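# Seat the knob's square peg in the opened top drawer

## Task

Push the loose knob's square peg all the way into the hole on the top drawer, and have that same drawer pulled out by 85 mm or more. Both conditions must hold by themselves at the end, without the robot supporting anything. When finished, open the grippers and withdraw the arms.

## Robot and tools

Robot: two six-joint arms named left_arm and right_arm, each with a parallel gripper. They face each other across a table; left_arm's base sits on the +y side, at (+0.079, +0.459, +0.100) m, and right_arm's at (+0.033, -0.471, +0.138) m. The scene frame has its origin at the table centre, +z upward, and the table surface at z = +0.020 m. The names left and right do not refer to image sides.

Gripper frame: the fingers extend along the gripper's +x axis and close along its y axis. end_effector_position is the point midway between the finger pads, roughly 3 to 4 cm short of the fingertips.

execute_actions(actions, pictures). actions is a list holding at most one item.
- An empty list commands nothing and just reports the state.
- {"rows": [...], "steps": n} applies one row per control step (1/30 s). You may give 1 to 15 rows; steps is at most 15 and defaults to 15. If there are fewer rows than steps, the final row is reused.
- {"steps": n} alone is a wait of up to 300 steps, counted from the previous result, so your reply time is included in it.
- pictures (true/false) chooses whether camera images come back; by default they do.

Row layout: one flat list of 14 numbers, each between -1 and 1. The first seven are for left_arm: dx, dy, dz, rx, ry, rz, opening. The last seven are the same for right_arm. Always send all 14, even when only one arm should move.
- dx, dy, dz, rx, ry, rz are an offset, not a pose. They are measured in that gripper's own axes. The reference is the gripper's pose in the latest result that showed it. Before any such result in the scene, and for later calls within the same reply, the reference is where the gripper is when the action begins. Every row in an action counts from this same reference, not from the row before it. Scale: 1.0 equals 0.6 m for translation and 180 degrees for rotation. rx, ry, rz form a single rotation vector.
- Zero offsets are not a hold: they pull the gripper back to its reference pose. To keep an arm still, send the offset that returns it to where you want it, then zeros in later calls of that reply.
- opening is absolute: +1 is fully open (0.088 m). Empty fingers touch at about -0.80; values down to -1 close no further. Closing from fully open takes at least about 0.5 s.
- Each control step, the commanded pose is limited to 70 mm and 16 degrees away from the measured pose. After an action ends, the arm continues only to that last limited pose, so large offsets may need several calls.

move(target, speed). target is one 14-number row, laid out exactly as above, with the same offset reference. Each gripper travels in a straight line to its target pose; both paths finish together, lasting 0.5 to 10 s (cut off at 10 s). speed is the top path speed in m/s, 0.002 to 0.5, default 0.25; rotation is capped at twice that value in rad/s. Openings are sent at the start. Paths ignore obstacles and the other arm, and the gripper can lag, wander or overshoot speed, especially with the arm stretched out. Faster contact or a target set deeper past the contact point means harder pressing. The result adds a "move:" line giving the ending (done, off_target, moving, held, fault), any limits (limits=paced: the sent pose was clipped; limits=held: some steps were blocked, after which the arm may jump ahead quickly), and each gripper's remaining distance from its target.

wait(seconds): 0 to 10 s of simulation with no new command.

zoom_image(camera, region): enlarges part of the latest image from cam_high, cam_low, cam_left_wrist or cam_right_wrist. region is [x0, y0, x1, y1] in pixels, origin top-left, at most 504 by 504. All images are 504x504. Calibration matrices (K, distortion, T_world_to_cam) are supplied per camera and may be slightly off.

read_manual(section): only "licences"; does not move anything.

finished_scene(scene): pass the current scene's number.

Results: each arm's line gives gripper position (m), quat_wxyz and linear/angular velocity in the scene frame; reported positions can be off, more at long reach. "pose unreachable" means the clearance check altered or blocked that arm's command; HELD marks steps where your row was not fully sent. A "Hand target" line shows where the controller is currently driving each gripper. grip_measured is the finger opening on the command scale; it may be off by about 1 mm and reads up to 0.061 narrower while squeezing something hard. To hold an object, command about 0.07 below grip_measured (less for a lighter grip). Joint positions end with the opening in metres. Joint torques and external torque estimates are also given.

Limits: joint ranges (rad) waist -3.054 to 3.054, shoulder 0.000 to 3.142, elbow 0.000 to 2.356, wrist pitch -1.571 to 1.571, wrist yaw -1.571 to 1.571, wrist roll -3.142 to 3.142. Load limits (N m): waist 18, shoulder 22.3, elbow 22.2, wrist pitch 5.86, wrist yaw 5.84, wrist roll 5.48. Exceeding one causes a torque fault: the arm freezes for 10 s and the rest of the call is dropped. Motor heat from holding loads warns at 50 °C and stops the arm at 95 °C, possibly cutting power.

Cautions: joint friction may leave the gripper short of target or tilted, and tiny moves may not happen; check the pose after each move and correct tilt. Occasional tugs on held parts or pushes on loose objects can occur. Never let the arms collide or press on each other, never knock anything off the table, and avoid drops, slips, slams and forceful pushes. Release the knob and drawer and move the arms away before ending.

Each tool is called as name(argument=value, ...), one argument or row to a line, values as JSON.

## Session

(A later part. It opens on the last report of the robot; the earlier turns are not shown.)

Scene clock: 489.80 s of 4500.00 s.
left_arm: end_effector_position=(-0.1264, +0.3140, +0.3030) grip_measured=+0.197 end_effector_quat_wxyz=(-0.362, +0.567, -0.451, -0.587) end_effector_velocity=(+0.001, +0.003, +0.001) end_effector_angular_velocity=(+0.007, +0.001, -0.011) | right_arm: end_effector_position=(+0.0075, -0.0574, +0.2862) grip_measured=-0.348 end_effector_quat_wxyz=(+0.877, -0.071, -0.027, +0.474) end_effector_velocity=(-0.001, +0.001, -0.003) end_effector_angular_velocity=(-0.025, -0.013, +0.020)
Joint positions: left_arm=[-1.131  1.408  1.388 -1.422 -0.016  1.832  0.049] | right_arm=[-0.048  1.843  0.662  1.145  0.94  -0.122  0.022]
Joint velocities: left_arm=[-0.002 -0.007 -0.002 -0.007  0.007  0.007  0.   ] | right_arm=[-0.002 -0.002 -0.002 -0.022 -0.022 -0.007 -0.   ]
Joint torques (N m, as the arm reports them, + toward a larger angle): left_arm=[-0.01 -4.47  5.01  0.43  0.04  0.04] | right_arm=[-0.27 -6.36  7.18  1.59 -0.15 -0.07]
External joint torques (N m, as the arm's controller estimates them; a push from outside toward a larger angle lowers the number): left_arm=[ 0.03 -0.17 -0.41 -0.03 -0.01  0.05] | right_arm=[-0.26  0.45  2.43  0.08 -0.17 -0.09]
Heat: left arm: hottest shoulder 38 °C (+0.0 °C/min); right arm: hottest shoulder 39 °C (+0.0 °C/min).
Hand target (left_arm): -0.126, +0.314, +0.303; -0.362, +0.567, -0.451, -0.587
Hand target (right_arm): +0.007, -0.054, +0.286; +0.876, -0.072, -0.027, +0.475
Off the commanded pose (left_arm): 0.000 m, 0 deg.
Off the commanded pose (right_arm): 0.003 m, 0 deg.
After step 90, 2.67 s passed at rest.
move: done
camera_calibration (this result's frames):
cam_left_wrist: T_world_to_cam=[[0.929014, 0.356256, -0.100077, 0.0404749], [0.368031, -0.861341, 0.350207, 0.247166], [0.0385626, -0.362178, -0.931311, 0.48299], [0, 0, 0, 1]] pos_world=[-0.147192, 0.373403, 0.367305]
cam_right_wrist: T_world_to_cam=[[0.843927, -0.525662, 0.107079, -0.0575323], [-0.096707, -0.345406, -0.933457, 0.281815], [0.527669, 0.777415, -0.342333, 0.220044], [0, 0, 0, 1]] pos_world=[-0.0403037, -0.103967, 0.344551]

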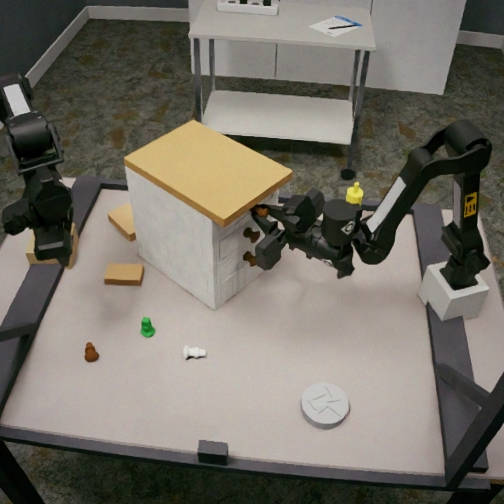

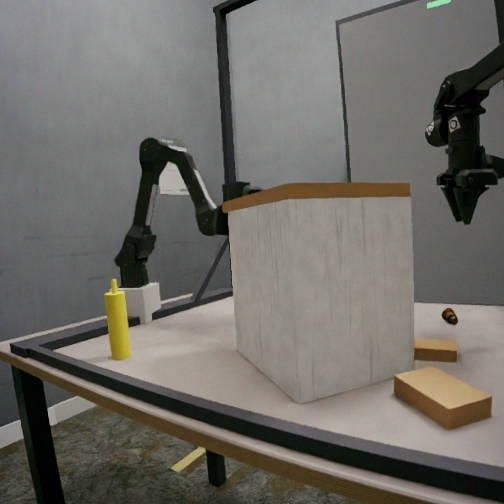

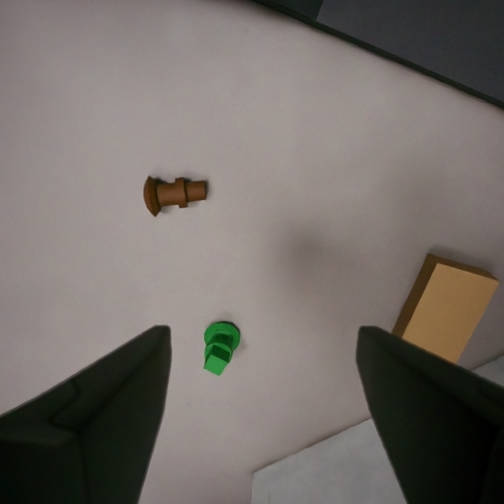

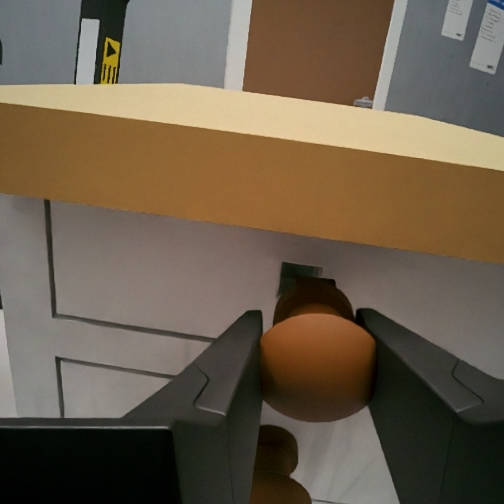

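move(
  target=[0,0,0,0,0,0,0.2, 0.007,0.0075,0.0,0,0,0,-0.46],
  speed=0.02,
)

zoom_image(
  camera="cam_right_wrist",
  region=[240, 220, 400, 380],
)

Scene clock: 503.37 s of 4500.00 s.
left_arm: end_effector_position=(-0.1264, +0.3140, +0.3030) grip_measured=+0.197 end_effector_quat_wxyz=(-0.362, +0.567, -0.451, -0.587) end_effector_velocity=(+0.001, +0.002, -0.000) end_effector_angular_velocity=(-0.001, -0.010, +0.001) | right_arm: end_effector_position=(+0.0065, -0.0545, +0.2862) grip_measured=-0.348 end_effector_quat_wxyz=(+0.877, -0.071, -0.027, +0.475) end_effector_velocity=(-0.001, +0.001, -0.000) end_effector_angular_velocity=(-0.007, +0.002, -0.005)
Joint positions: left_arm=[-1.131  1.408  1.388 -1.422 -0.016  1.832  0.049] | right_arm=[-0.048  1.852  0.674  1.143  0.939 -0.122  0.022]
Joint velocities: left_arm=[-0.007 -0.002 -0.002 -0.007 -0.007 -0.007  0.   ] | right_arm=[ 0.002 -0.002  0.007 -0.022  0.007  0.007 -0.   ]
Joint torques (N m, as the arm reports them, + toward a larger angle): left_arm=[ 0.04 -4.52  4.98  0.39  0.    0.01] | right_arm=[-0.17 -6.32  7.16  1.58 -0.03 -0.01]
External joint torques (N m, as the arm's controller estimates them; a push from outside toward a larger angle lowers the number): left_arm=[ 0.07 -0.24 -0.43 -0.06 -0.05  0.02] | right_arm=[-0.22  0.62  2.34  0.06 -0.04 -0.03]
Heat: left arm: hottest shoulder 38 °C (+0.0 °C/min); right arm: hottest shoulder 39 °C (+0.0 °C/min).
Hand target (left_arm): -0.126, +0.314, +0.303; -0.362, +0.567, -0.451, -0.587
Hand target (right_arm): +0.006, -0.052, +0.285; +0.877, -0.071, -0.027, +0.474
Off the commanded pose (left_arm): 0.000 m, 0 deg.
Off the commanded pose (right_arm): 0.003 m, 0 deg.
After step 90, 9.87 s passed at rest.
move: done
camera_calibration (this result's frames):
cam_left_wrist: T_world_to_cam=[[0.929014, 0.356256, -0.100077, 0.0404749], [0.368031, -0.861341, 0.350207, 0.247166], [0.0385626, -0.362178, -0.931311, 0.48299], [0, 0, 0, 1]] pos_world=[-0.147192, 0.373403, 0.367305]
cam_right_wrist: T_world_to_cam=[[0.844159, -0.525416, 0.106461, -0.0549648], [-0.0968496, -0.344785, -0.933672, 0.282789], [0.527272, 0.777857, -0.34194, 0.218216], [0, 0, 0, 1]] pos_world=[-0.0412723, -0.101119, 0.3445]

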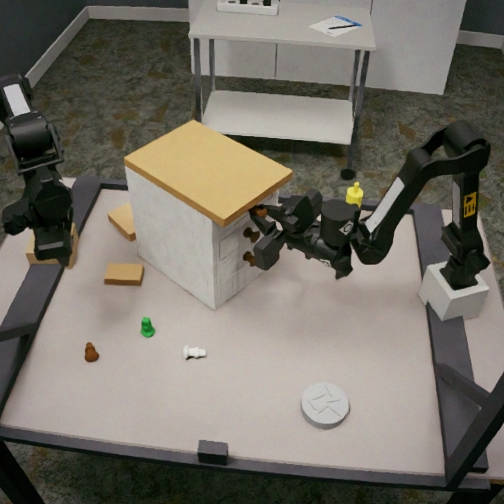

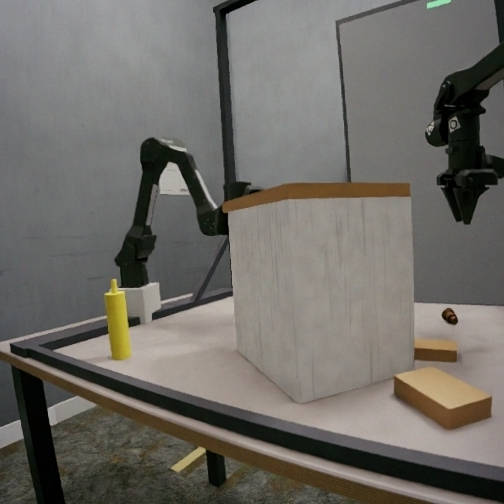

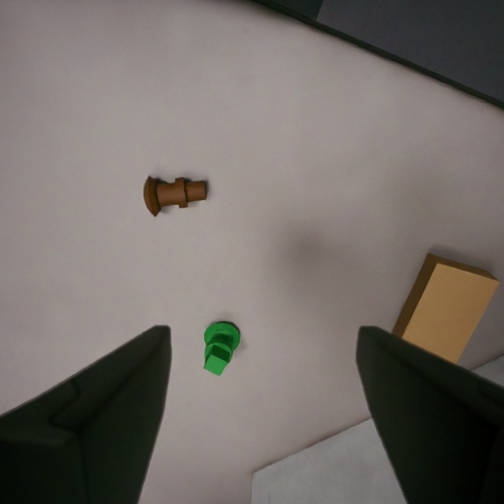

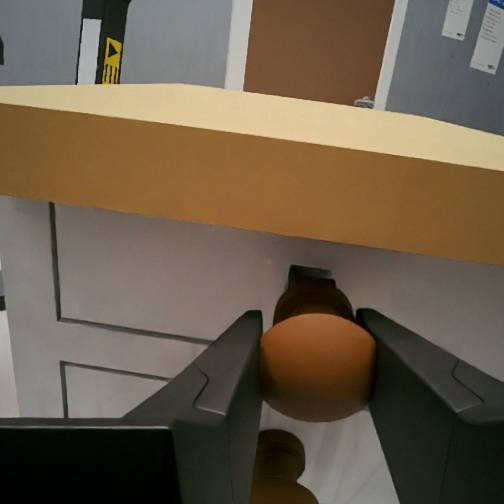

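Region (240, 220, 400, 380) of cam_right_wrist's 504x504 image, scaled by 3.150, with more detail than that image has.

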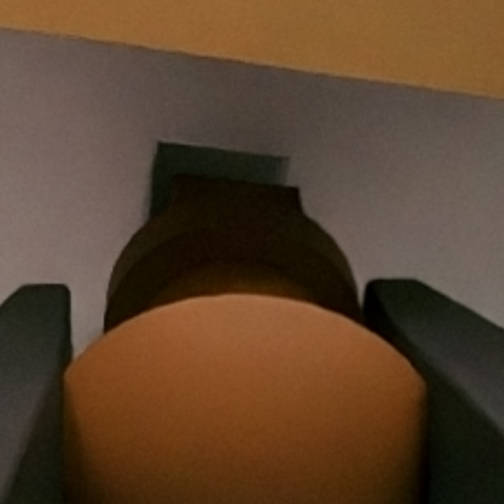

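move(
  target=[0,0,0,0,0,0,0.2, 0.007,0.004,0.005,0,0,0,-0.46],
  speed=0.02,
)

zoom_image(
  camera="cam_right_wrist",
  region=[240, 220, 400, 380],
)

Scene clock: 510.10 s of 4500.00 s.
left_arm: end_effector_position=(-0.1264, +0.3140, +0.3030) grip_measured=+0.197 end_effector_quat_wxyz=(-0.362, +0.567, -0.451, -0.587) end_effector_velocity=(+0.005, +0.003, -0.001) end_effector_angular_velocity=(+0.007, -0.022, +0.006) | right_arm: end_effector_position=(+0.0066, -0.0525, +0.2868) grip_measured=-0.348 end_effector_quat_wxyz=(+0.877, -0.073, -0.026, +0.474) end_effector_velocity=(+0.000, -0.000, -0.003) end_effector_angular_velocity=(-0.025, -0.014, +0.005)
Joint positions: left_arm=[-1.131  1.408  1.388 -1.422 -0.016  1.832  0.049] | right_arm=[-0.05   1.852  0.685  1.127  0.939 -0.122  0.022]
Joint velocities: left_arm=[-0.002 -0.002 -0.002 -0.022 -0.007 -0.007 -0.   ] | right_arm=[-0.002 -0.002 -0.002 -0.022 -0.007 -0.007 -0.   ]
Joint torques (N m, as the arm reports them, + toward a larger angle): left_arm=[-0.07 -4.54  4.96  0.39  0.06 -0.04] | right_arm=[-0.26 -7.28  7.25  1.62 -0.14 -0.01]
External joint torques (N m, as the arm's controller estimates them; a push from outside toward a larger angle lowers the number): left_arm=[-0.05 -0.3  -0.41 -0.06  0.01 -0.04] | right_arm=[-0.25 -0.34  2.44  0.1  -0.16 -0.03]
Heat: left arm: hottest shoulder 38 °C (+0.0 °C/min); right arm: hottest shoulder 39 °C (+0.0 °C/min).
Hand target (left_arm): -0.126, +0.314, +0.303; -0.362, +0.567, -0.451, -0.587
Hand target (right_arm): +0.006, -0.049, +0.289; +0.877, -0.071, -0.027, +0.475
Off the commanded pose (left_arm): 0.000 m, 0 deg.
Off the commanded pose (right_arm): 0.004 m, 0 deg.
After step 90, 3.03 s passed at rest.
move: done
camera_calibration (this result's frames):
cam_left_wrist: T_world_to_cam=[[0.929014, 0.356256, -0.100077, 0.0404749], [0.368031, -0.861341, 0.350207, 0.247166], [0.0385626, -0.362178, -0.931311, 0.48299], [0, 0, 0, 1]] pos_world=[-0.147192, 0.373403, 0.367305]
cam_right_wrist: T_world_to_cam=[[0.842952, -0.526482, 0.110672, -0.0552179], [-0.0957635, -0.349267, -0.932117, 0.283382], [0.529397, 0.775132, -0.344833, 0.217455], [0, 0, 0, 1]] pos_world=[-0.0414362, -0.0986513, 0.345242]

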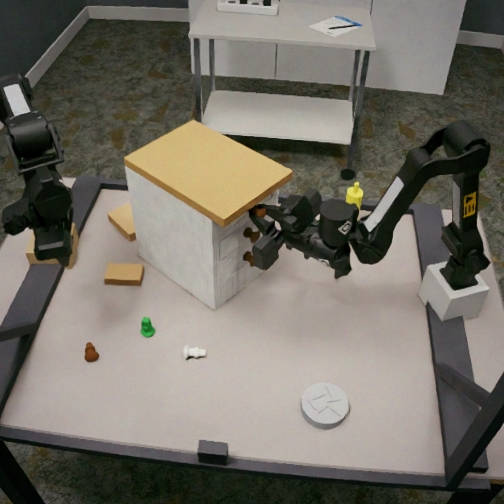

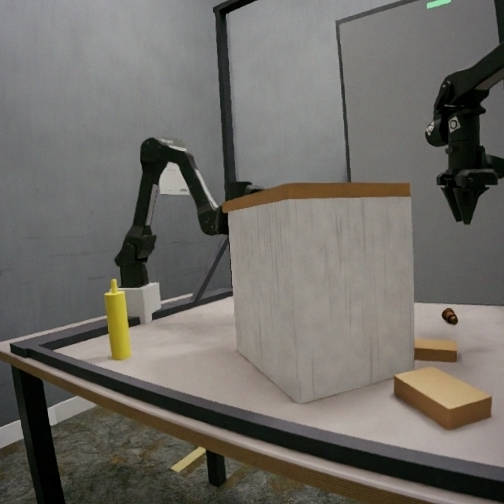

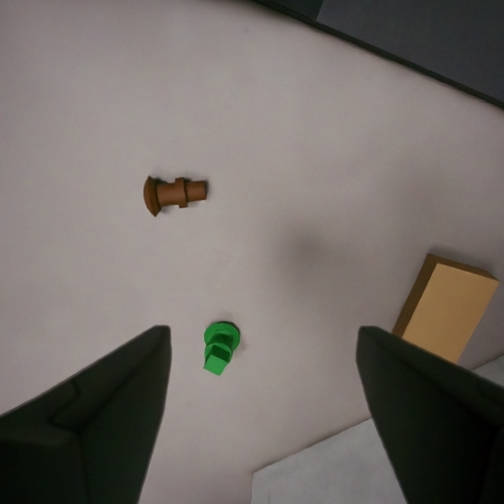

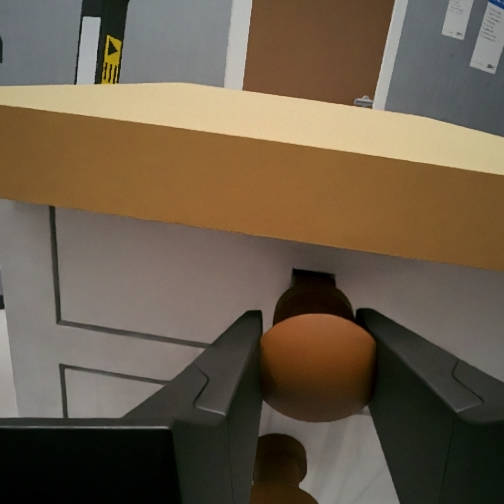

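Region (240, 220, 400, 380) of cam_right_wrist's 504x504 image, scaled by 3.150, with more detail than that image has.

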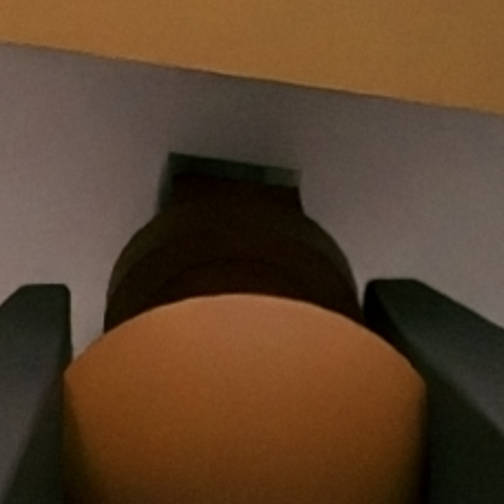

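move(
  target=[0,0,0,0,0,0,0.2, 0.011,0.001,0.003,0,0,0,-0.46],
  speed=0.02,
)

zoom_image(
  camera="cam_right_wrist",
  region=[240, 220, 400, 380],
)

Scene clock: 515.73 s of 4500.00 s.
left_arm: end_effector_position=(-0.1264, +0.3140, +0.3030) grip_measured=+0.197 end_effector_quat_wxyz=(-0.362, +0.567, -0.451, -0.587) end_effector_velocity=(+0.006, +0.002, -0.001) end_effector_angular_velocity=(+0.006, -0.023, -0.004) | right_arm: end_effector_position=(+0.0072, -0.0515, +0.2864) grip_measured=-0.348 end_effector_quat_wxyz=(+0.877, -0.076, -0.026, +0.474) end_effector_velocity=(-0.000, +0.001, +0.000) end_effector_angular_velocity=(-0.014, -0.019, +0.005)
Joint positions: left_arm=[-1.131  1.408  1.388 -1.422 -0.016  1.832  0.049] | right_arm=[-0.053  1.852  0.688  1.119  0.936 -0.122  0.022]
Joint velocities: left_arm=[ 0.002 -0.007 -0.007 -0.022 -0.007  0.007 -0.   ] | right_arm=[-0.002 -0.002  0.002 -0.007 -0.007 -0.022 -0.   ]
Joint torques (N m, as the arm reports them, + toward a larger angle): left_arm=[ 0.15 -4.54  5.03  0.37  0.02  0.03] | right_arm=[-0.94 -6.71  7.98  1.52 -0.33 -0.04]
External joint torques (N m, as the arm's controller estimates them; a push from outside toward a larger angle lowers the number): left_arm=[ 0.14 -0.29 -0.34 -0.08 -0.02  0.03] | right_arm=[-0.98  0.27  3.1  -0.01 -0.35 -0.06]
Heat: left arm: hottest shoulder 38 °C (+0.0 °C/min); right arm: hottest shoulder 39 °C (+0.0 °C/min).
Hand target (left_arm): -0.126, +0.314, +0.303; -0.362, +0.567, -0.451, -0.587
Hand target (right_arm): +0.010, -0.047, +0.288; +0.877, -0.073, -0.026, +0.474
Off the commanded pose (left_arm): 0.000 m, 0 deg.
Off the commanded pose (right_arm): 0.006 m, 0 deg.
After step 90, 1.93 s passed at rest.
move: done
camera_calibration (this result's frames):
cam_left_wrist: T_world_to_cam=[[0.929014, 0.356256, -0.100077, 0.0404749], [0.368031, -0.861341, 0.350207, 0.247166], [0.0385626, -0.362178, -0.931311, 0.48299], [0, 0, 0, 1]] pos_world=[-0.147192, 0.373403, 0.367305]
cam_right_wrist: T_world_to_cam=[[0.842957, -0.525593, 0.114785, -0.0563189], [-0.0940252, -0.354013, -0.930502, 0.282753], [0.529701, 0.773581, -0.347837, 0.217032], [0, 0, 0, 1]] pos_world=[-0.0409019, -0.0973946, 0.345059]

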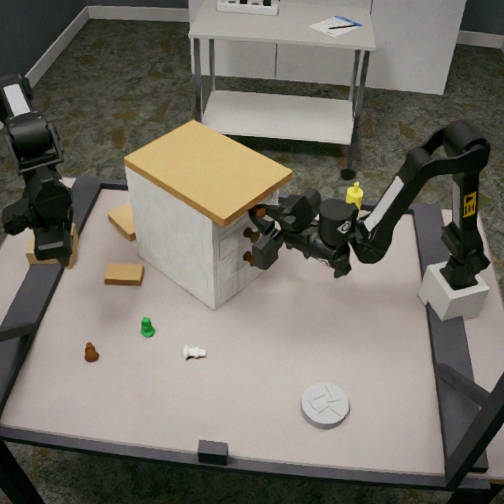

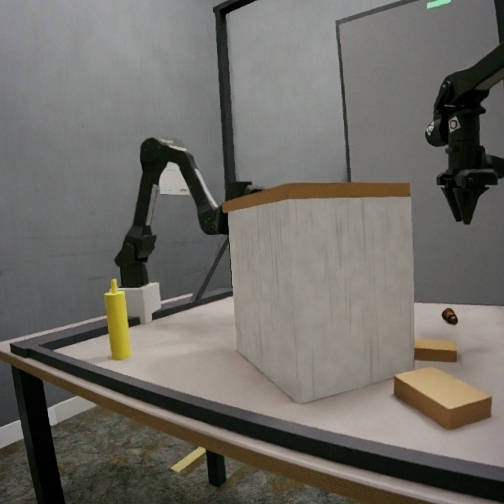

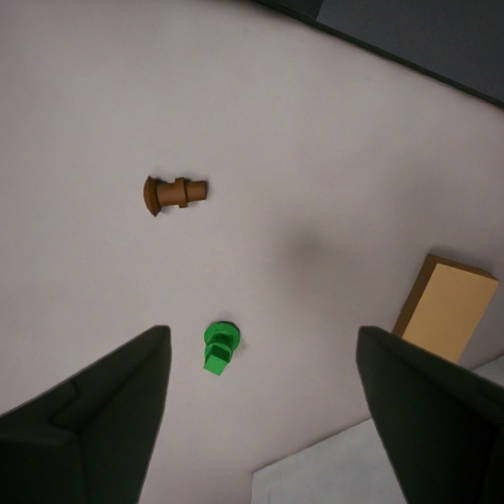

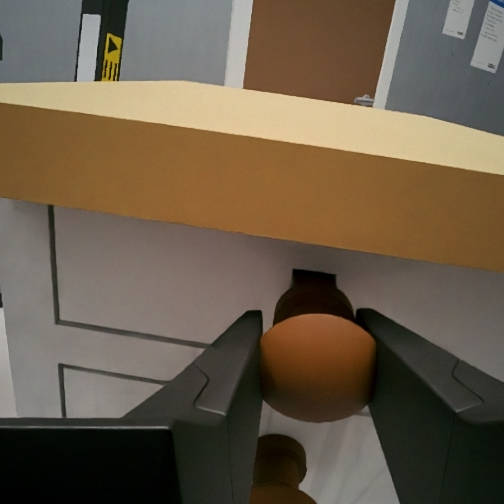

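Region (240, 220, 400, 380) of cam_right_wrist's 504x504 image, scaled by 3.150, with more detail than that image has.

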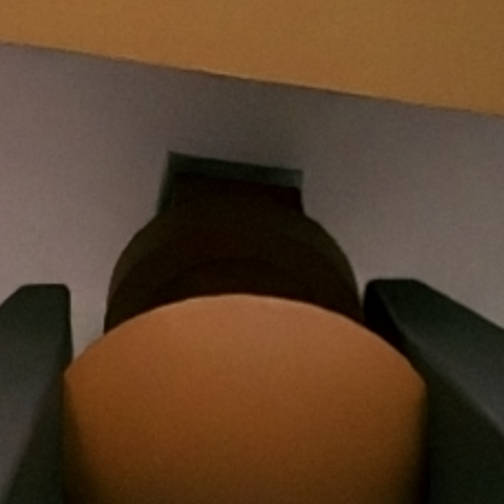

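move(
  target=[0,0,0,0,0,0,0.2, -0.003,0.0,0.008,0,0,0,-0.46],
  speed=0.02,
)

zoom_image(
  camera="cam_right_wrist",
  region=[240, 220, 400, 380],
)

Scene clock: 520.57 s of 4500.00 s.
left_arm: end_effector_position=(-0.1264, +0.3140, +0.3030) grip_measured=+0.197 end_effector_quat_wxyz=(-0.362, +0.567, -0.451, -0.587) end_effector_velocity=(+0.001, +0.003, -0.000) end_effector_angular_velocity=(+0.011, -0.001, +0.004) | right_arm: end_effector_position=(+0.0066, -0.0521, +0.2868) grip_measured=-0.348 end_effector_quat_wxyz=(+0.876, -0.081, -0.025, +0.474) end_effector_velocity=(-0.001, +0.001, +0.001) end_effector_angular_velocity=(-0.007, -0.006, +0.020)
Joint positions: left_arm=[-1.131  1.408  1.388 -1.422 -0.016  1.832  0.049] | right_arm=[-0.051  1.844  0.689  1.099  0.938 -0.122  0.022]
Joint velocities: left_arm=[-0.002 -0.002 -0.002 -0.007  0.007 -0.007 -0.   ] | right_arm=[-0.002 -0.007 -0.002 -0.007 -0.022 -0.007 -0.   ]
Joint torques (N m, as the arm reports them, + toward a larger angle): left_arm=[ 0.07 -4.58  4.99  0.39 -0.02  0.03] | right_arm=[ 0.22 -9.2   6.3   1.64  0.17  0.03]
External joint torques (N m, as the arm's controller estimates them; a push from outside toward a larger angle lowers the number): left_arm=[ 0.1  -0.38 -0.38 -0.07 -0.07  0.04] | right_arm=[ 0.21 -2.25  1.41  0.12  0.14  0.01]
Heat: left arm: hottest shoulder 38 °C (+0.0 °C/min); right arm: hottest shoulder 39 °C (+1.0 °C/min).
Hand target (left_arm): -0.126, +0.314, +0.303; -0.362, +0.567, -0.451, -0.587
Hand target (right_arm): +0.006, -0.052, +0.291; +0.877, -0.076, -0.026, +0.474
Off the commanded pose (left_arm): 0.000 m, 0 deg.
Off the commanded pose (right_arm): 0.004 m, 1 deg.
After step 90, 1.13 s passed at rest.
move: done
camera_calibration (this result's frames):
cam_left_wrist: T_world_to_cam=[[0.929014, 0.356256, -0.100077, 0.0404749], [0.368031, -0.861341, 0.350207, 0.247166], [0.0385626, -0.362178, -0.931311, 0.48299], [0, 0, 0, 1]] pos_world=[-0.147192, 0.373403, 0.367305]
cam_right_wrist: T_world_to_cam=[[0.842923, -0.523804, 0.122921, -0.0584315], [-0.0903527, -0.363028, -0.927387, 0.281486], [0.530393, 0.77061, -0.353332, 0.219405], [0, 0, 0, 1]] pos_world=[-0.0416843, -0.0974949, 0.345752]

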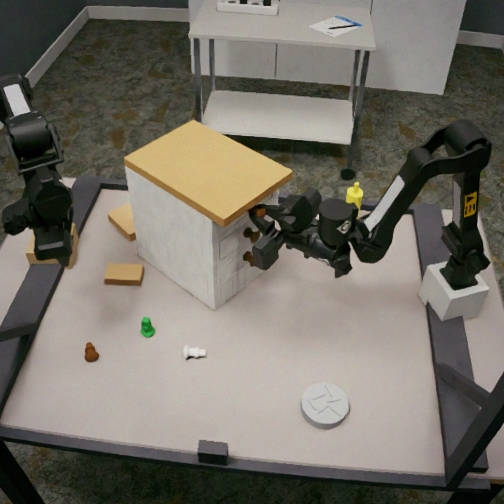

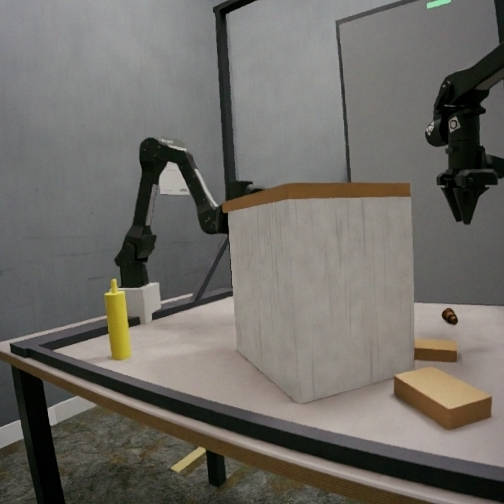

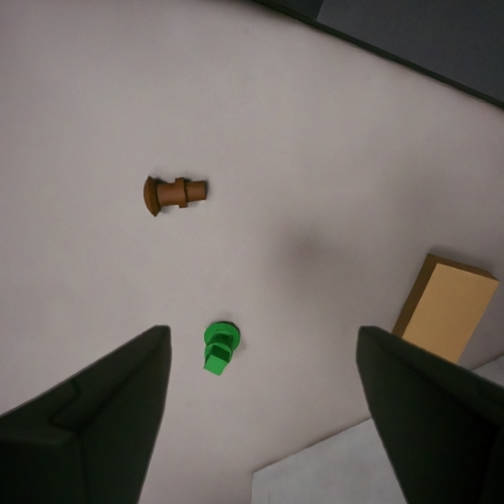

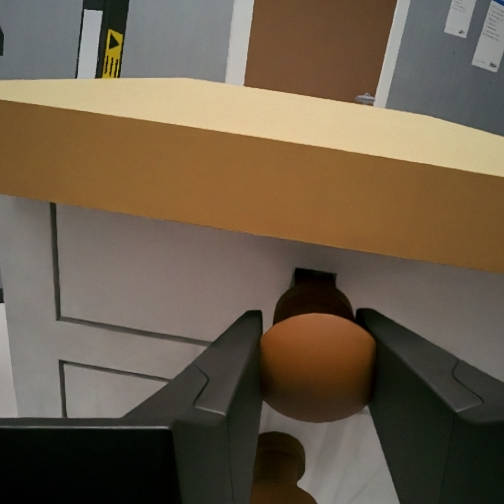

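Region (240, 220, 400, 380) of cam_right_wrist's 504x504 image, scaled by 3.150, with more detail than that image has.

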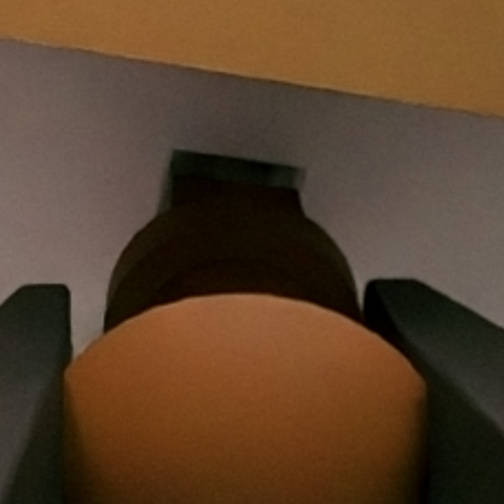

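move(
  target=[0,0,0,0,0,0,0.2, -0.002,0.0,0.002,0,-0.007,0,-0.46],
  speed=0.02,
)

zoom_image(
  camera="cam_right_wrist",
  region=[240, 220, 400, 380],
)

Scene clock: 528.27 s of 4500.00 s.
left_arm: end_effector_position=(-0.1264, +0.3140, +0.3030) grip_measured=+0.197 end_effector_quat_wxyz=(-0.362, +0.567, -0.451, -0.587) end_effector_velocity=(+0.001, +0.003, -0.002) end_effector_angular_velocity=(+0.014, -0.005, +0.004) | right_arm: end_effector_position=(+0.0059, -0.0517, +0.2938) grip_measured=-0.348 end_effector_quat_wxyz=(+0.877, -0.067, -0.034, +0.474) end_effector_velocity=(+0.000, +0.000, -0.001) end_effector_angular_velocity=(-0.002, -0.005, +0.005)
Joint positions: left_arm=[-1.131  1.408  1.388 -1.422 -0.016  1.832  0.049] | right_arm=[-0.05   1.847  0.689  1.153  0.938 -0.146  0.022]
Joint velocities: left_arm=[-0.002 -0.002 -0.007 -0.007  0.007 -0.007 -0.   ] | right_arm=[-0.002  0.002 -0.002  0.007 -0.007 -0.007 -0.001]
Joint torques (N m, as the arm reports them, + toward a larger angle): left_arm=[-0.05 -4.54  4.86  0.37  0.08 -0.01] | right_arm=[ 0.1  -6.49  4.74  2.01  0.   -0.16]
External joint torques (N m, as the arm's controller estimates them; a push from outside toward a larger angle lowers the number): left_arm=[-0.05 -0.31 -0.53 -0.1   0.04  0.  ] | right_arm=[ 0.1   0.49 -0.13  0.49  0.   -0.18]
Heat: left arm: hottest shoulder 38 °C (+0.0 °C/min); right arm: hottest shoulder 39 °C (+1.0 °C/min).
Hand target (left_arm): -0.126, +0.314, +0.303; -0.362, +0.567, -0.451, -0.587
Hand target (right_arm): +0.006, -0.053, +0.288; +0.876, -0.076, -0.035, +0.475
Off the commanded pose (left_arm): 0.000 m, 0 deg.
Off the commanded pose (right_arm): 0.006 m, 1 deg.
After step 90, 3.93 s passed at rest.
move: done
camera_calibration (this result's frames):
cam_left_wrist: T_world_to_cam=[[0.929014, 0.356256, -0.100077, 0.0404749], [0.368031, -0.861341, 0.350207, 0.247166], [0.0385626, -0.362178, -0.931311, 0.48299], [0, 0, 0, 1]] pos_world=[-0.147192, 0.373403, 0.367305]
cam_right_wrist: T_world_to_cam=[[0.843453, -0.526346, 0.107462, -0.0541424], [-0.0873624, -0.33177, -0.939307, 0.293136], [0.530052, 0.782872, -0.325815, 0.214458], [0, 0, 0, 1]] pos_world=[-0.0423982, -0.0991371, 0.351036]

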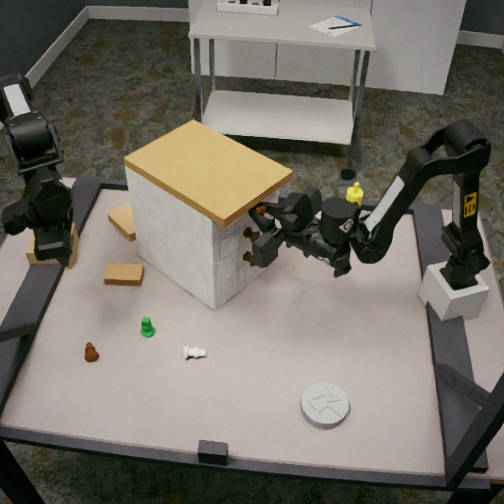

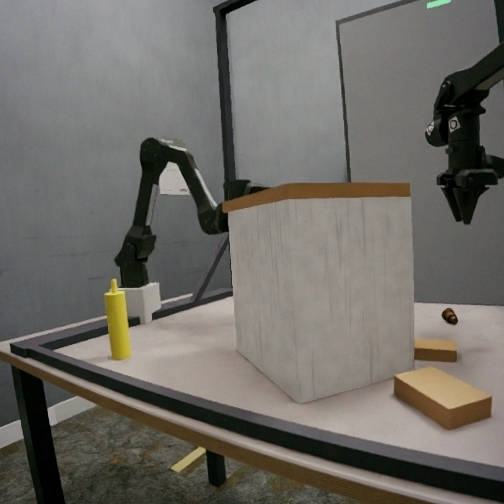

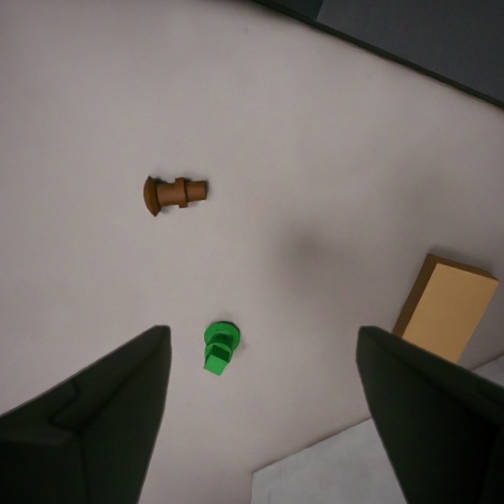

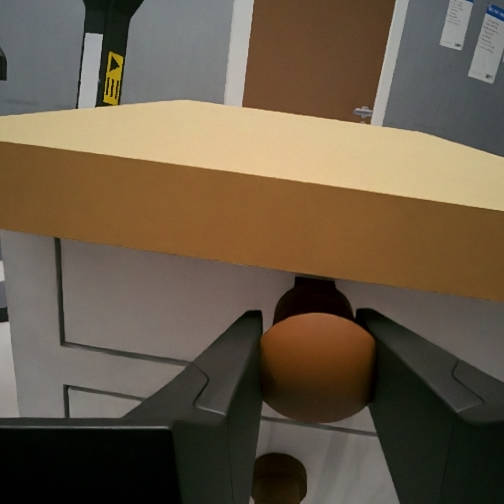

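Region (240, 220, 400, 380) of cam_right_wrist's 504x504 image, scaled by 3.150, with more detail than that image has.

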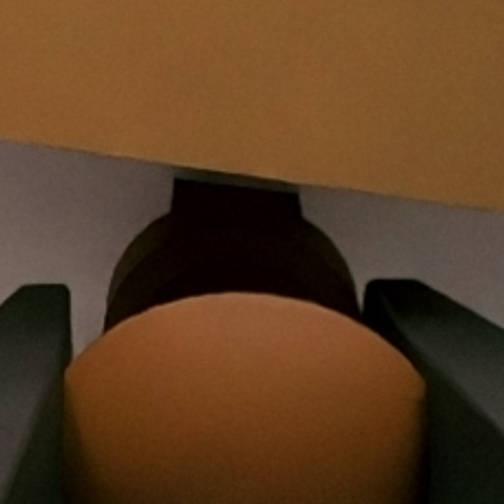

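move(
  target=[0,0,0,0,0,0,0.2, -0.04,0.0,-0.013,0,0,0,-0.46],
  speed=0.05,
)

zoom_image(
  camera="cam_right_wrist",
  region=[240, 220, 400, 380],
)

Scene clock: 534.97 s of 4500.00 s.
left_arm: end_effector_position=(-0.1264, +0.3140, +0.3030) grip_measured=+0.197 end_effector_quat_wxyz=(-0.362, +0.567, -0.451, -0.587) end_effector_velocity=(+0.005, +0.003, -0.001) end_effector_angular_velocity=(+0.007, -0.022, +0.006) | right_arm: end_effector_position=(-0.0066, -0.0690, +0.2862) grip_measured=-0.348 end_effector_quat_wxyz=(+0.877, -0.067, -0.035, +0.475) end_effector_velocity=(-0.001, -0.001, +0.002) end_effector_angular_velocity=(+0.003, -0.003, +0.010)
Joint positions: left_arm=[-1.131  1.408  1.388 -1.422 -0.016  1.832  0.049] | right_arm=[ 0.008  1.845  0.633  1.208  0.993 -0.147  0.022]
Joint velocities: left_arm=[-0.002 -0.002 -0.002 -0.022 -0.007 -0.007 -0.   ] | right_arm=[ 0.002 -0.007 -0.007  0.007 -0.007 -0.007 -0.   ]
Joint torques (N m, as the arm reports them, + toward a larger angle): left_arm=[ 0.02 -4.52  4.94  0.36  0.02  0.02] | right_arm=[ 0.29 -8.65  4.28  1.87  0.16  0.04]
External joint torques (N m, as the arm's controller estimates them; a push from outside toward a larger angle lowers the number): left_arm=[ 0.02 -0.26 -0.45 -0.1  -0.02  0.02] | right_arm=[ 0.3  -1.92 -0.39  0.37  0.16  0.02]
Heat: left arm: hottest shoulder 38 °C (+0.0 °C/min); right arm: hottest shoulder 39 °C (+1.0 °C/min).
Hand target (left_arm): -0.126, +0.314, +0.303; -0.362, +0.567, -0.451, -0.587
Hand target (right_arm): -0.006, -0.072, +0.286; +0.877, -0.067, -0.034, +0.474
Off the commanded pose (left_arm): 0.000 m, 0 deg.
Off the commanded pose (right_arm): 0.003 m, 0 deg.
After step 90, 2.87 s passed at rest.
move: done
camera_calibration (this result's frames):
cam_left_wrist: T_world_to_cam=[[0.929014, 0.356256, -0.100077, 0.0404749], [0.368031, -0.861341, 0.350207, 0.247166], [0.0385626, -0.362178, -0.931311, 0.48299], [0, 0, 0, 1]] pos_world=[-0.147192, 0.373403, 0.367305]
cam_right_wrist: T_world_to_cam=[[0.844755, -0.524109, 0.108159, -0.0518486], [-0.0855855, -0.331819, -0.939453, 0.2792], [0.528265, 0.784351, -0.325162, 0.232055], [0, 0, 0, 1]] pos_world=[-0.0548916, -0.116543, 0.343359]

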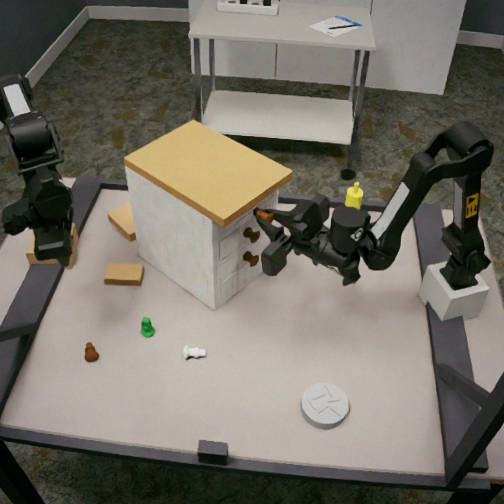

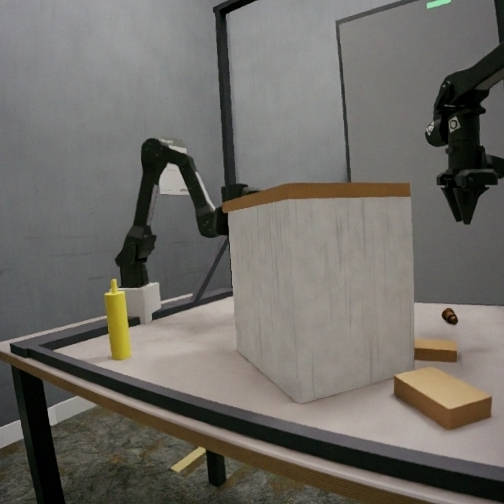

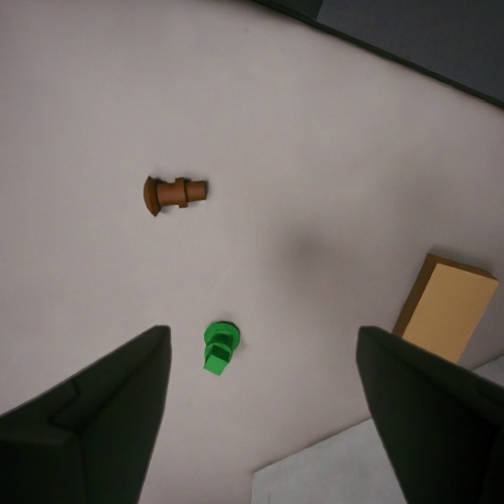

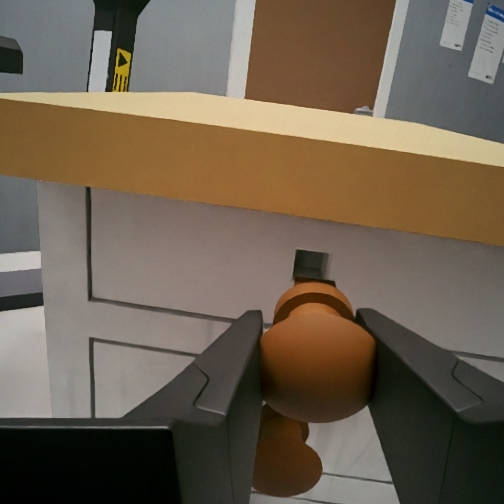

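Region (240, 220, 400, 380) of cam_right_wrist's 504x504 image, scaled by 3.150, with more detail than that image has.

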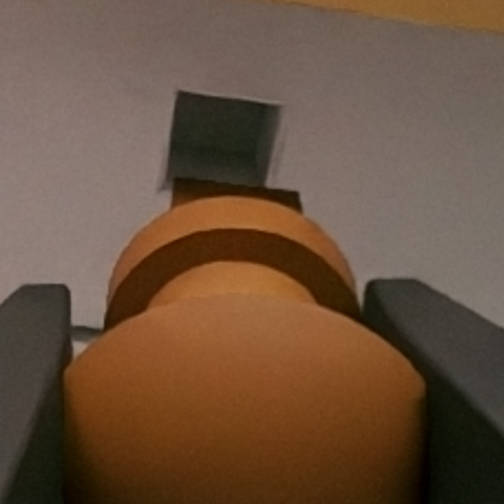

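move(
  target=[0,0,0,0,0,0,0.2, 0.03,-0.001,0.0035,0,0,0,-0.46],
  speed=0.03,
)

zoom_image(
  camera="cam_right_wrist",
  region=[240, 220, 400, 380],
)

Scene clock: 541.37 s of 4500.00 s.
left_arm: end_effector_position=(-0.1264, +0.3140, +0.3030) grip_measured=+0.197 end_effector_quat_wxyz=(-0.362, +0.567, -0.451, -0.587) end_effector_velocity=(+0.005, +0.003, -0.001) end_effector_angular_velocity=(+0.007, -0.022, +0.006) | right_arm: end_effector_position=(+0.0037, -0.0575, +0.2890) grip_measured=-0.348 end_effector_quat_wxyz=(+0.877, -0.067, -0.035, +0.474) end_effector_velocity=(-0.000, +0.002, -0.002) end_effector_angular_velocity=(-0.012, -0.000, +0.005)
Joint positions: left_arm=[-1.131  1.408  1.388 -1.422 -0.016  1.832  0.049] | right_arm=[-0.037  1.854  0.664  1.186  0.951 -0.147  0.022]
Joint velocities: left_arm=[-0.002 -0.002 -0.002 -0.022 -0.007 -0.007 -0.   ] | right_arm=[-0.002  0.002  0.007 -0.022 -0.007  0.007 -0.   ]
Joint torques (N m, as the arm reports them, + toward a larger angle): left_arm=[ 0.08 -4.47  5.03  0.42  0.01  0.  ] | right_arm=[-0.28 -6.32  6.97  1.6  -0.2   0.01]
External joint torques (N m, as the arm's controller estimates them; a push from outside toward a larger angle lowers the number): left_arm=[ 0.09 -0.26 -0.34 -0.04 -0.04  0.01] | right_arm=[-0.27  0.54  2.25  0.09 -0.2  -0.01]
Heat: left arm: hottest shoulder 38 °C (+0.0 °C/min); right arm: hottest shoulder 40 °C (+1.0 °C/min).
Hand target (left_arm): -0.126, +0.314, +0.303; -0.362, +0.567, -0.451, -0.587
Hand target (right_arm): +0.003, -0.054, +0.288; +0.877, -0.067, -0.035, +0.475
Off the commanded pose (left_arm): 0.000 m, 0 deg.
Off the commanded pose (right_arm): 0.004 m, 0 deg.
After step 90, 2.50 s passed at rest.
move: done
camera_calibration (this result's frames):
cam_left_wrist: T_world_to_cam=[[0.929014, 0.356256, -0.100077, 0.0404749], [0.368031, -0.861341, 0.350207, 0.247166], [0.0385626, -0.362178, -0.931311, 0.48299], [0, 0, 0, 1]] pos_world=[-0.147192, 0.373403, 0.367305]
cam_right_wrist: T_world_to_cam=[[0.843418, -0.526469, 0.107126, -0.0547073], [-0.0870446, -0.330663, -0.939726, 0.286692], [0.530159, 0.783257, -0.324714, 0.218314], [0, 0, 0, 1]] pos_world=[-0.0446452, -0.104999, 0.346162]

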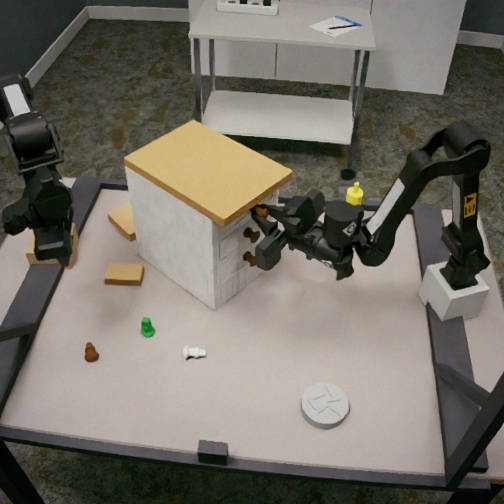

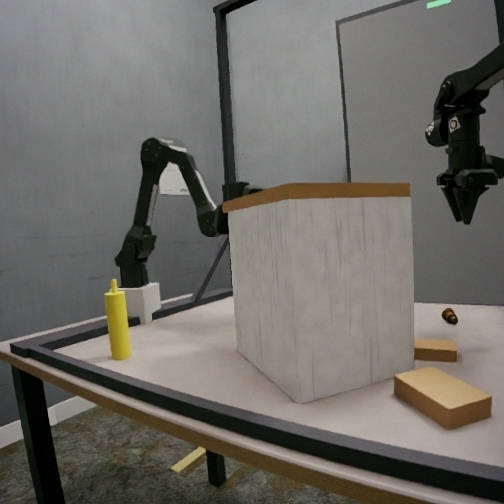

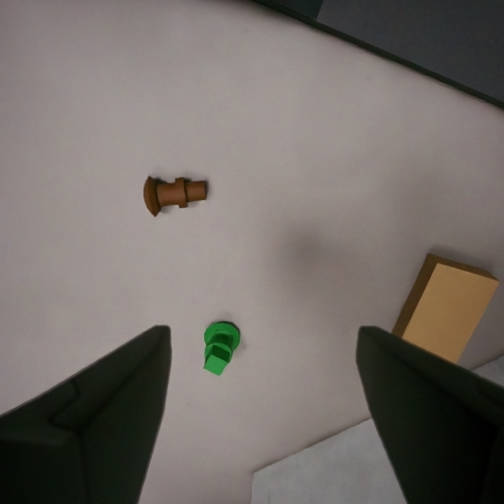

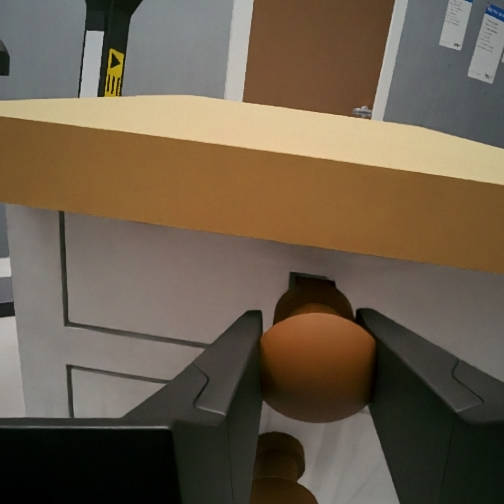

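Region (240, 220, 400, 380) of cam_right_wrist's 504x504 image, scaled by 3.150, with more detail than that image has.

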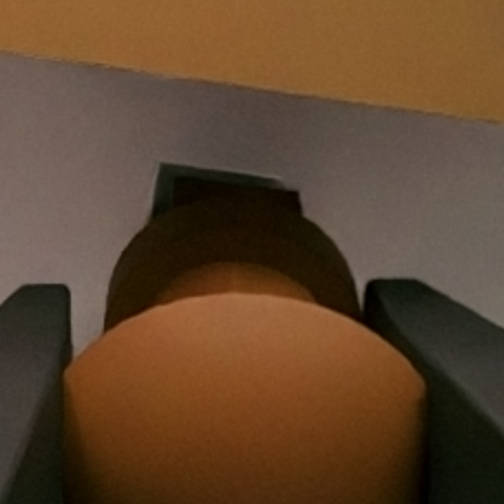

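move(
  target=[0,0,0,0,0,0,0.2, 0.010,0.003,-0.005,0,0,0,-0.46],
  speed=0.02,
)

zoom_image(
  camera="cam_right_wrist",
  region=[240, 220, 400, 380],
)

Scene clock: 548.80 s of 4500.00 s.
left_arm: end_effector_position=(-0.1264, +0.3140, +0.3030) grip_measured=+0.197 end_effector_quat_wxyz=(-0.362, +0.567, -0.451, -0.587) end_effector_velocity=(+0.002, +0.001, -0.000) end_effector_angular_velocity=(-0.001, -0.010, +0.006) | right_arm: end_effector_position=(+0.0062, -0.0552, +0.2859) grip_measured=-0.348 end_effector_quat_wxyz=(+0.878, -0.068, -0.034, +0.473) end_effector_velocity=(-0.000, +0.002, +0.004) end_effector_angular_velocity=(+0.012, -0.000, +0.005)
Joint positions: left_arm=[-1.131  1.408  1.388 -1.422 -0.016  1.832  0.049] | right_arm=[-0.046  1.868  0.669  1.192  0.944 -0.147  0.022]
Joint velocities: left_arm=[-0.002 -0.002 -0.002 -0.007 -0.007 -0.007 -0.   ] | right_arm=[-0.002 -0.002  0.007  0.007 -0.007 -0.007  0.   ]
Joint torques (N m, as the arm reports them, + toward a larger angle): left_arm=[-0.11 -4.6   5.08  0.37  0.03  0.02] | right_arm=[-0.2  -6.42  7.09  1.85 -0.13  0.01]
External joint torques (N m, as the arm's controller estimates them; a push from outside toward a larger angle lowers the number): left_arm=[-0.11 -0.3  -0.35 -0.09 -0.01  0.03] | right_arm=[-0.23  0.56  2.38  0.33 -0.13 -0.01]
Heat: left arm: hottest shoulder 38 °C (+0.0 °C/min); right arm: hottest shoulder 39 °C (+0.0 °C/min).
Hand target (left_arm): -0.126, +0.314, +0.303; -0.362, +0.567, -0.451, -0.587
Hand target (right_arm): +0.006, -0.052, +0.286; +0.877, -0.067, -0.035, +0.474
Off the commanded pose (left_arm): 0.000 m, 0 deg.
Off the commanded pose (right_arm): 0.003 m, 0 deg.
After step 90, 3.73 s passed at rest.
move: done
camera_calibration (this result's frames):
cam_left_wrist: T_world_to_cam=[[0.929014, 0.356256, -0.100077, 0.0404749], [0.368031, -0.861341, 0.350207, 0.247166], [0.0385626, -0.362178, -0.931311, 0.48299], [0, 0, 0, 1]] pos_world=[-0.147192, 0.373403, 0.367305]
cam_right_wrist: T_world_to_cam=[[0.84188, -0.52837, 0.10983, -0.056123], [-0.0868093, -0.333455, -0.938761, 0.284361], [0.532637, 0.78079, -0.326596, 0.214531], [0, 0, 0, 1]] pos_world=[-0.0423328, -0.102336, 0.343176]

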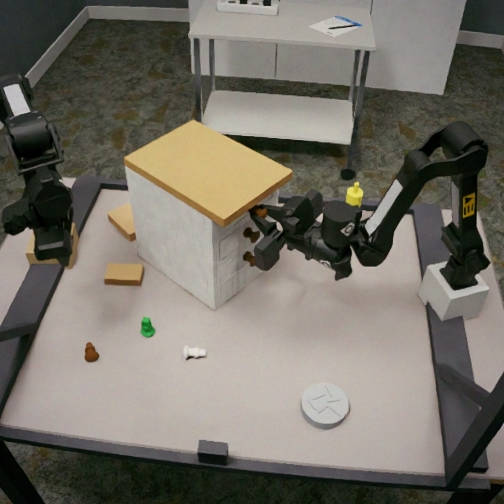

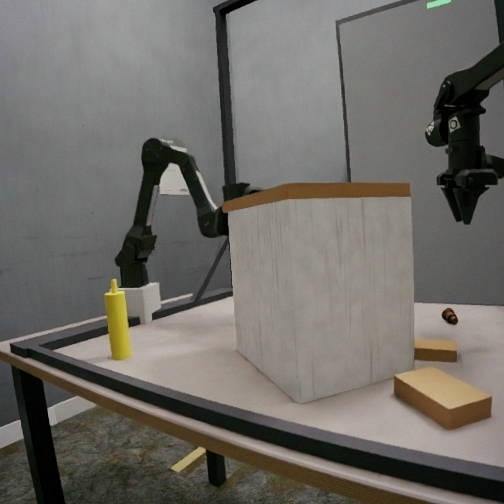

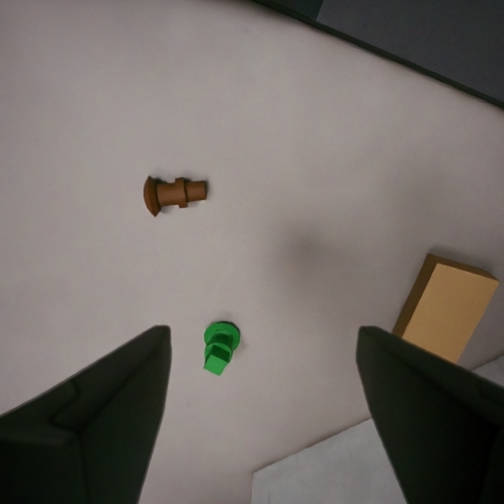

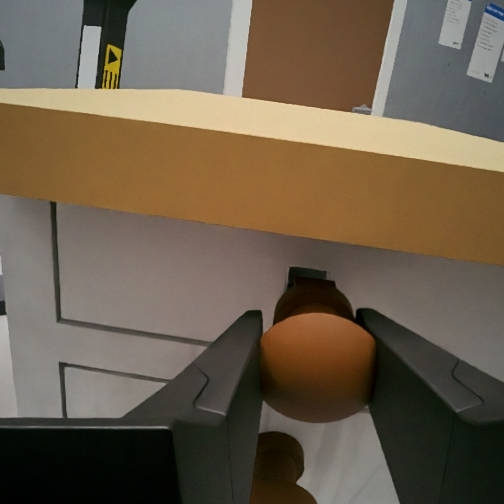

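Region (240, 220, 400, 380) of cam_right_wrist's 504x504 image, scaled by 3.150, with more detail than that image has.

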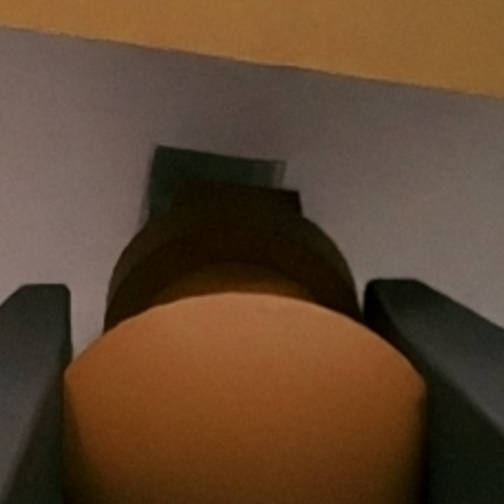

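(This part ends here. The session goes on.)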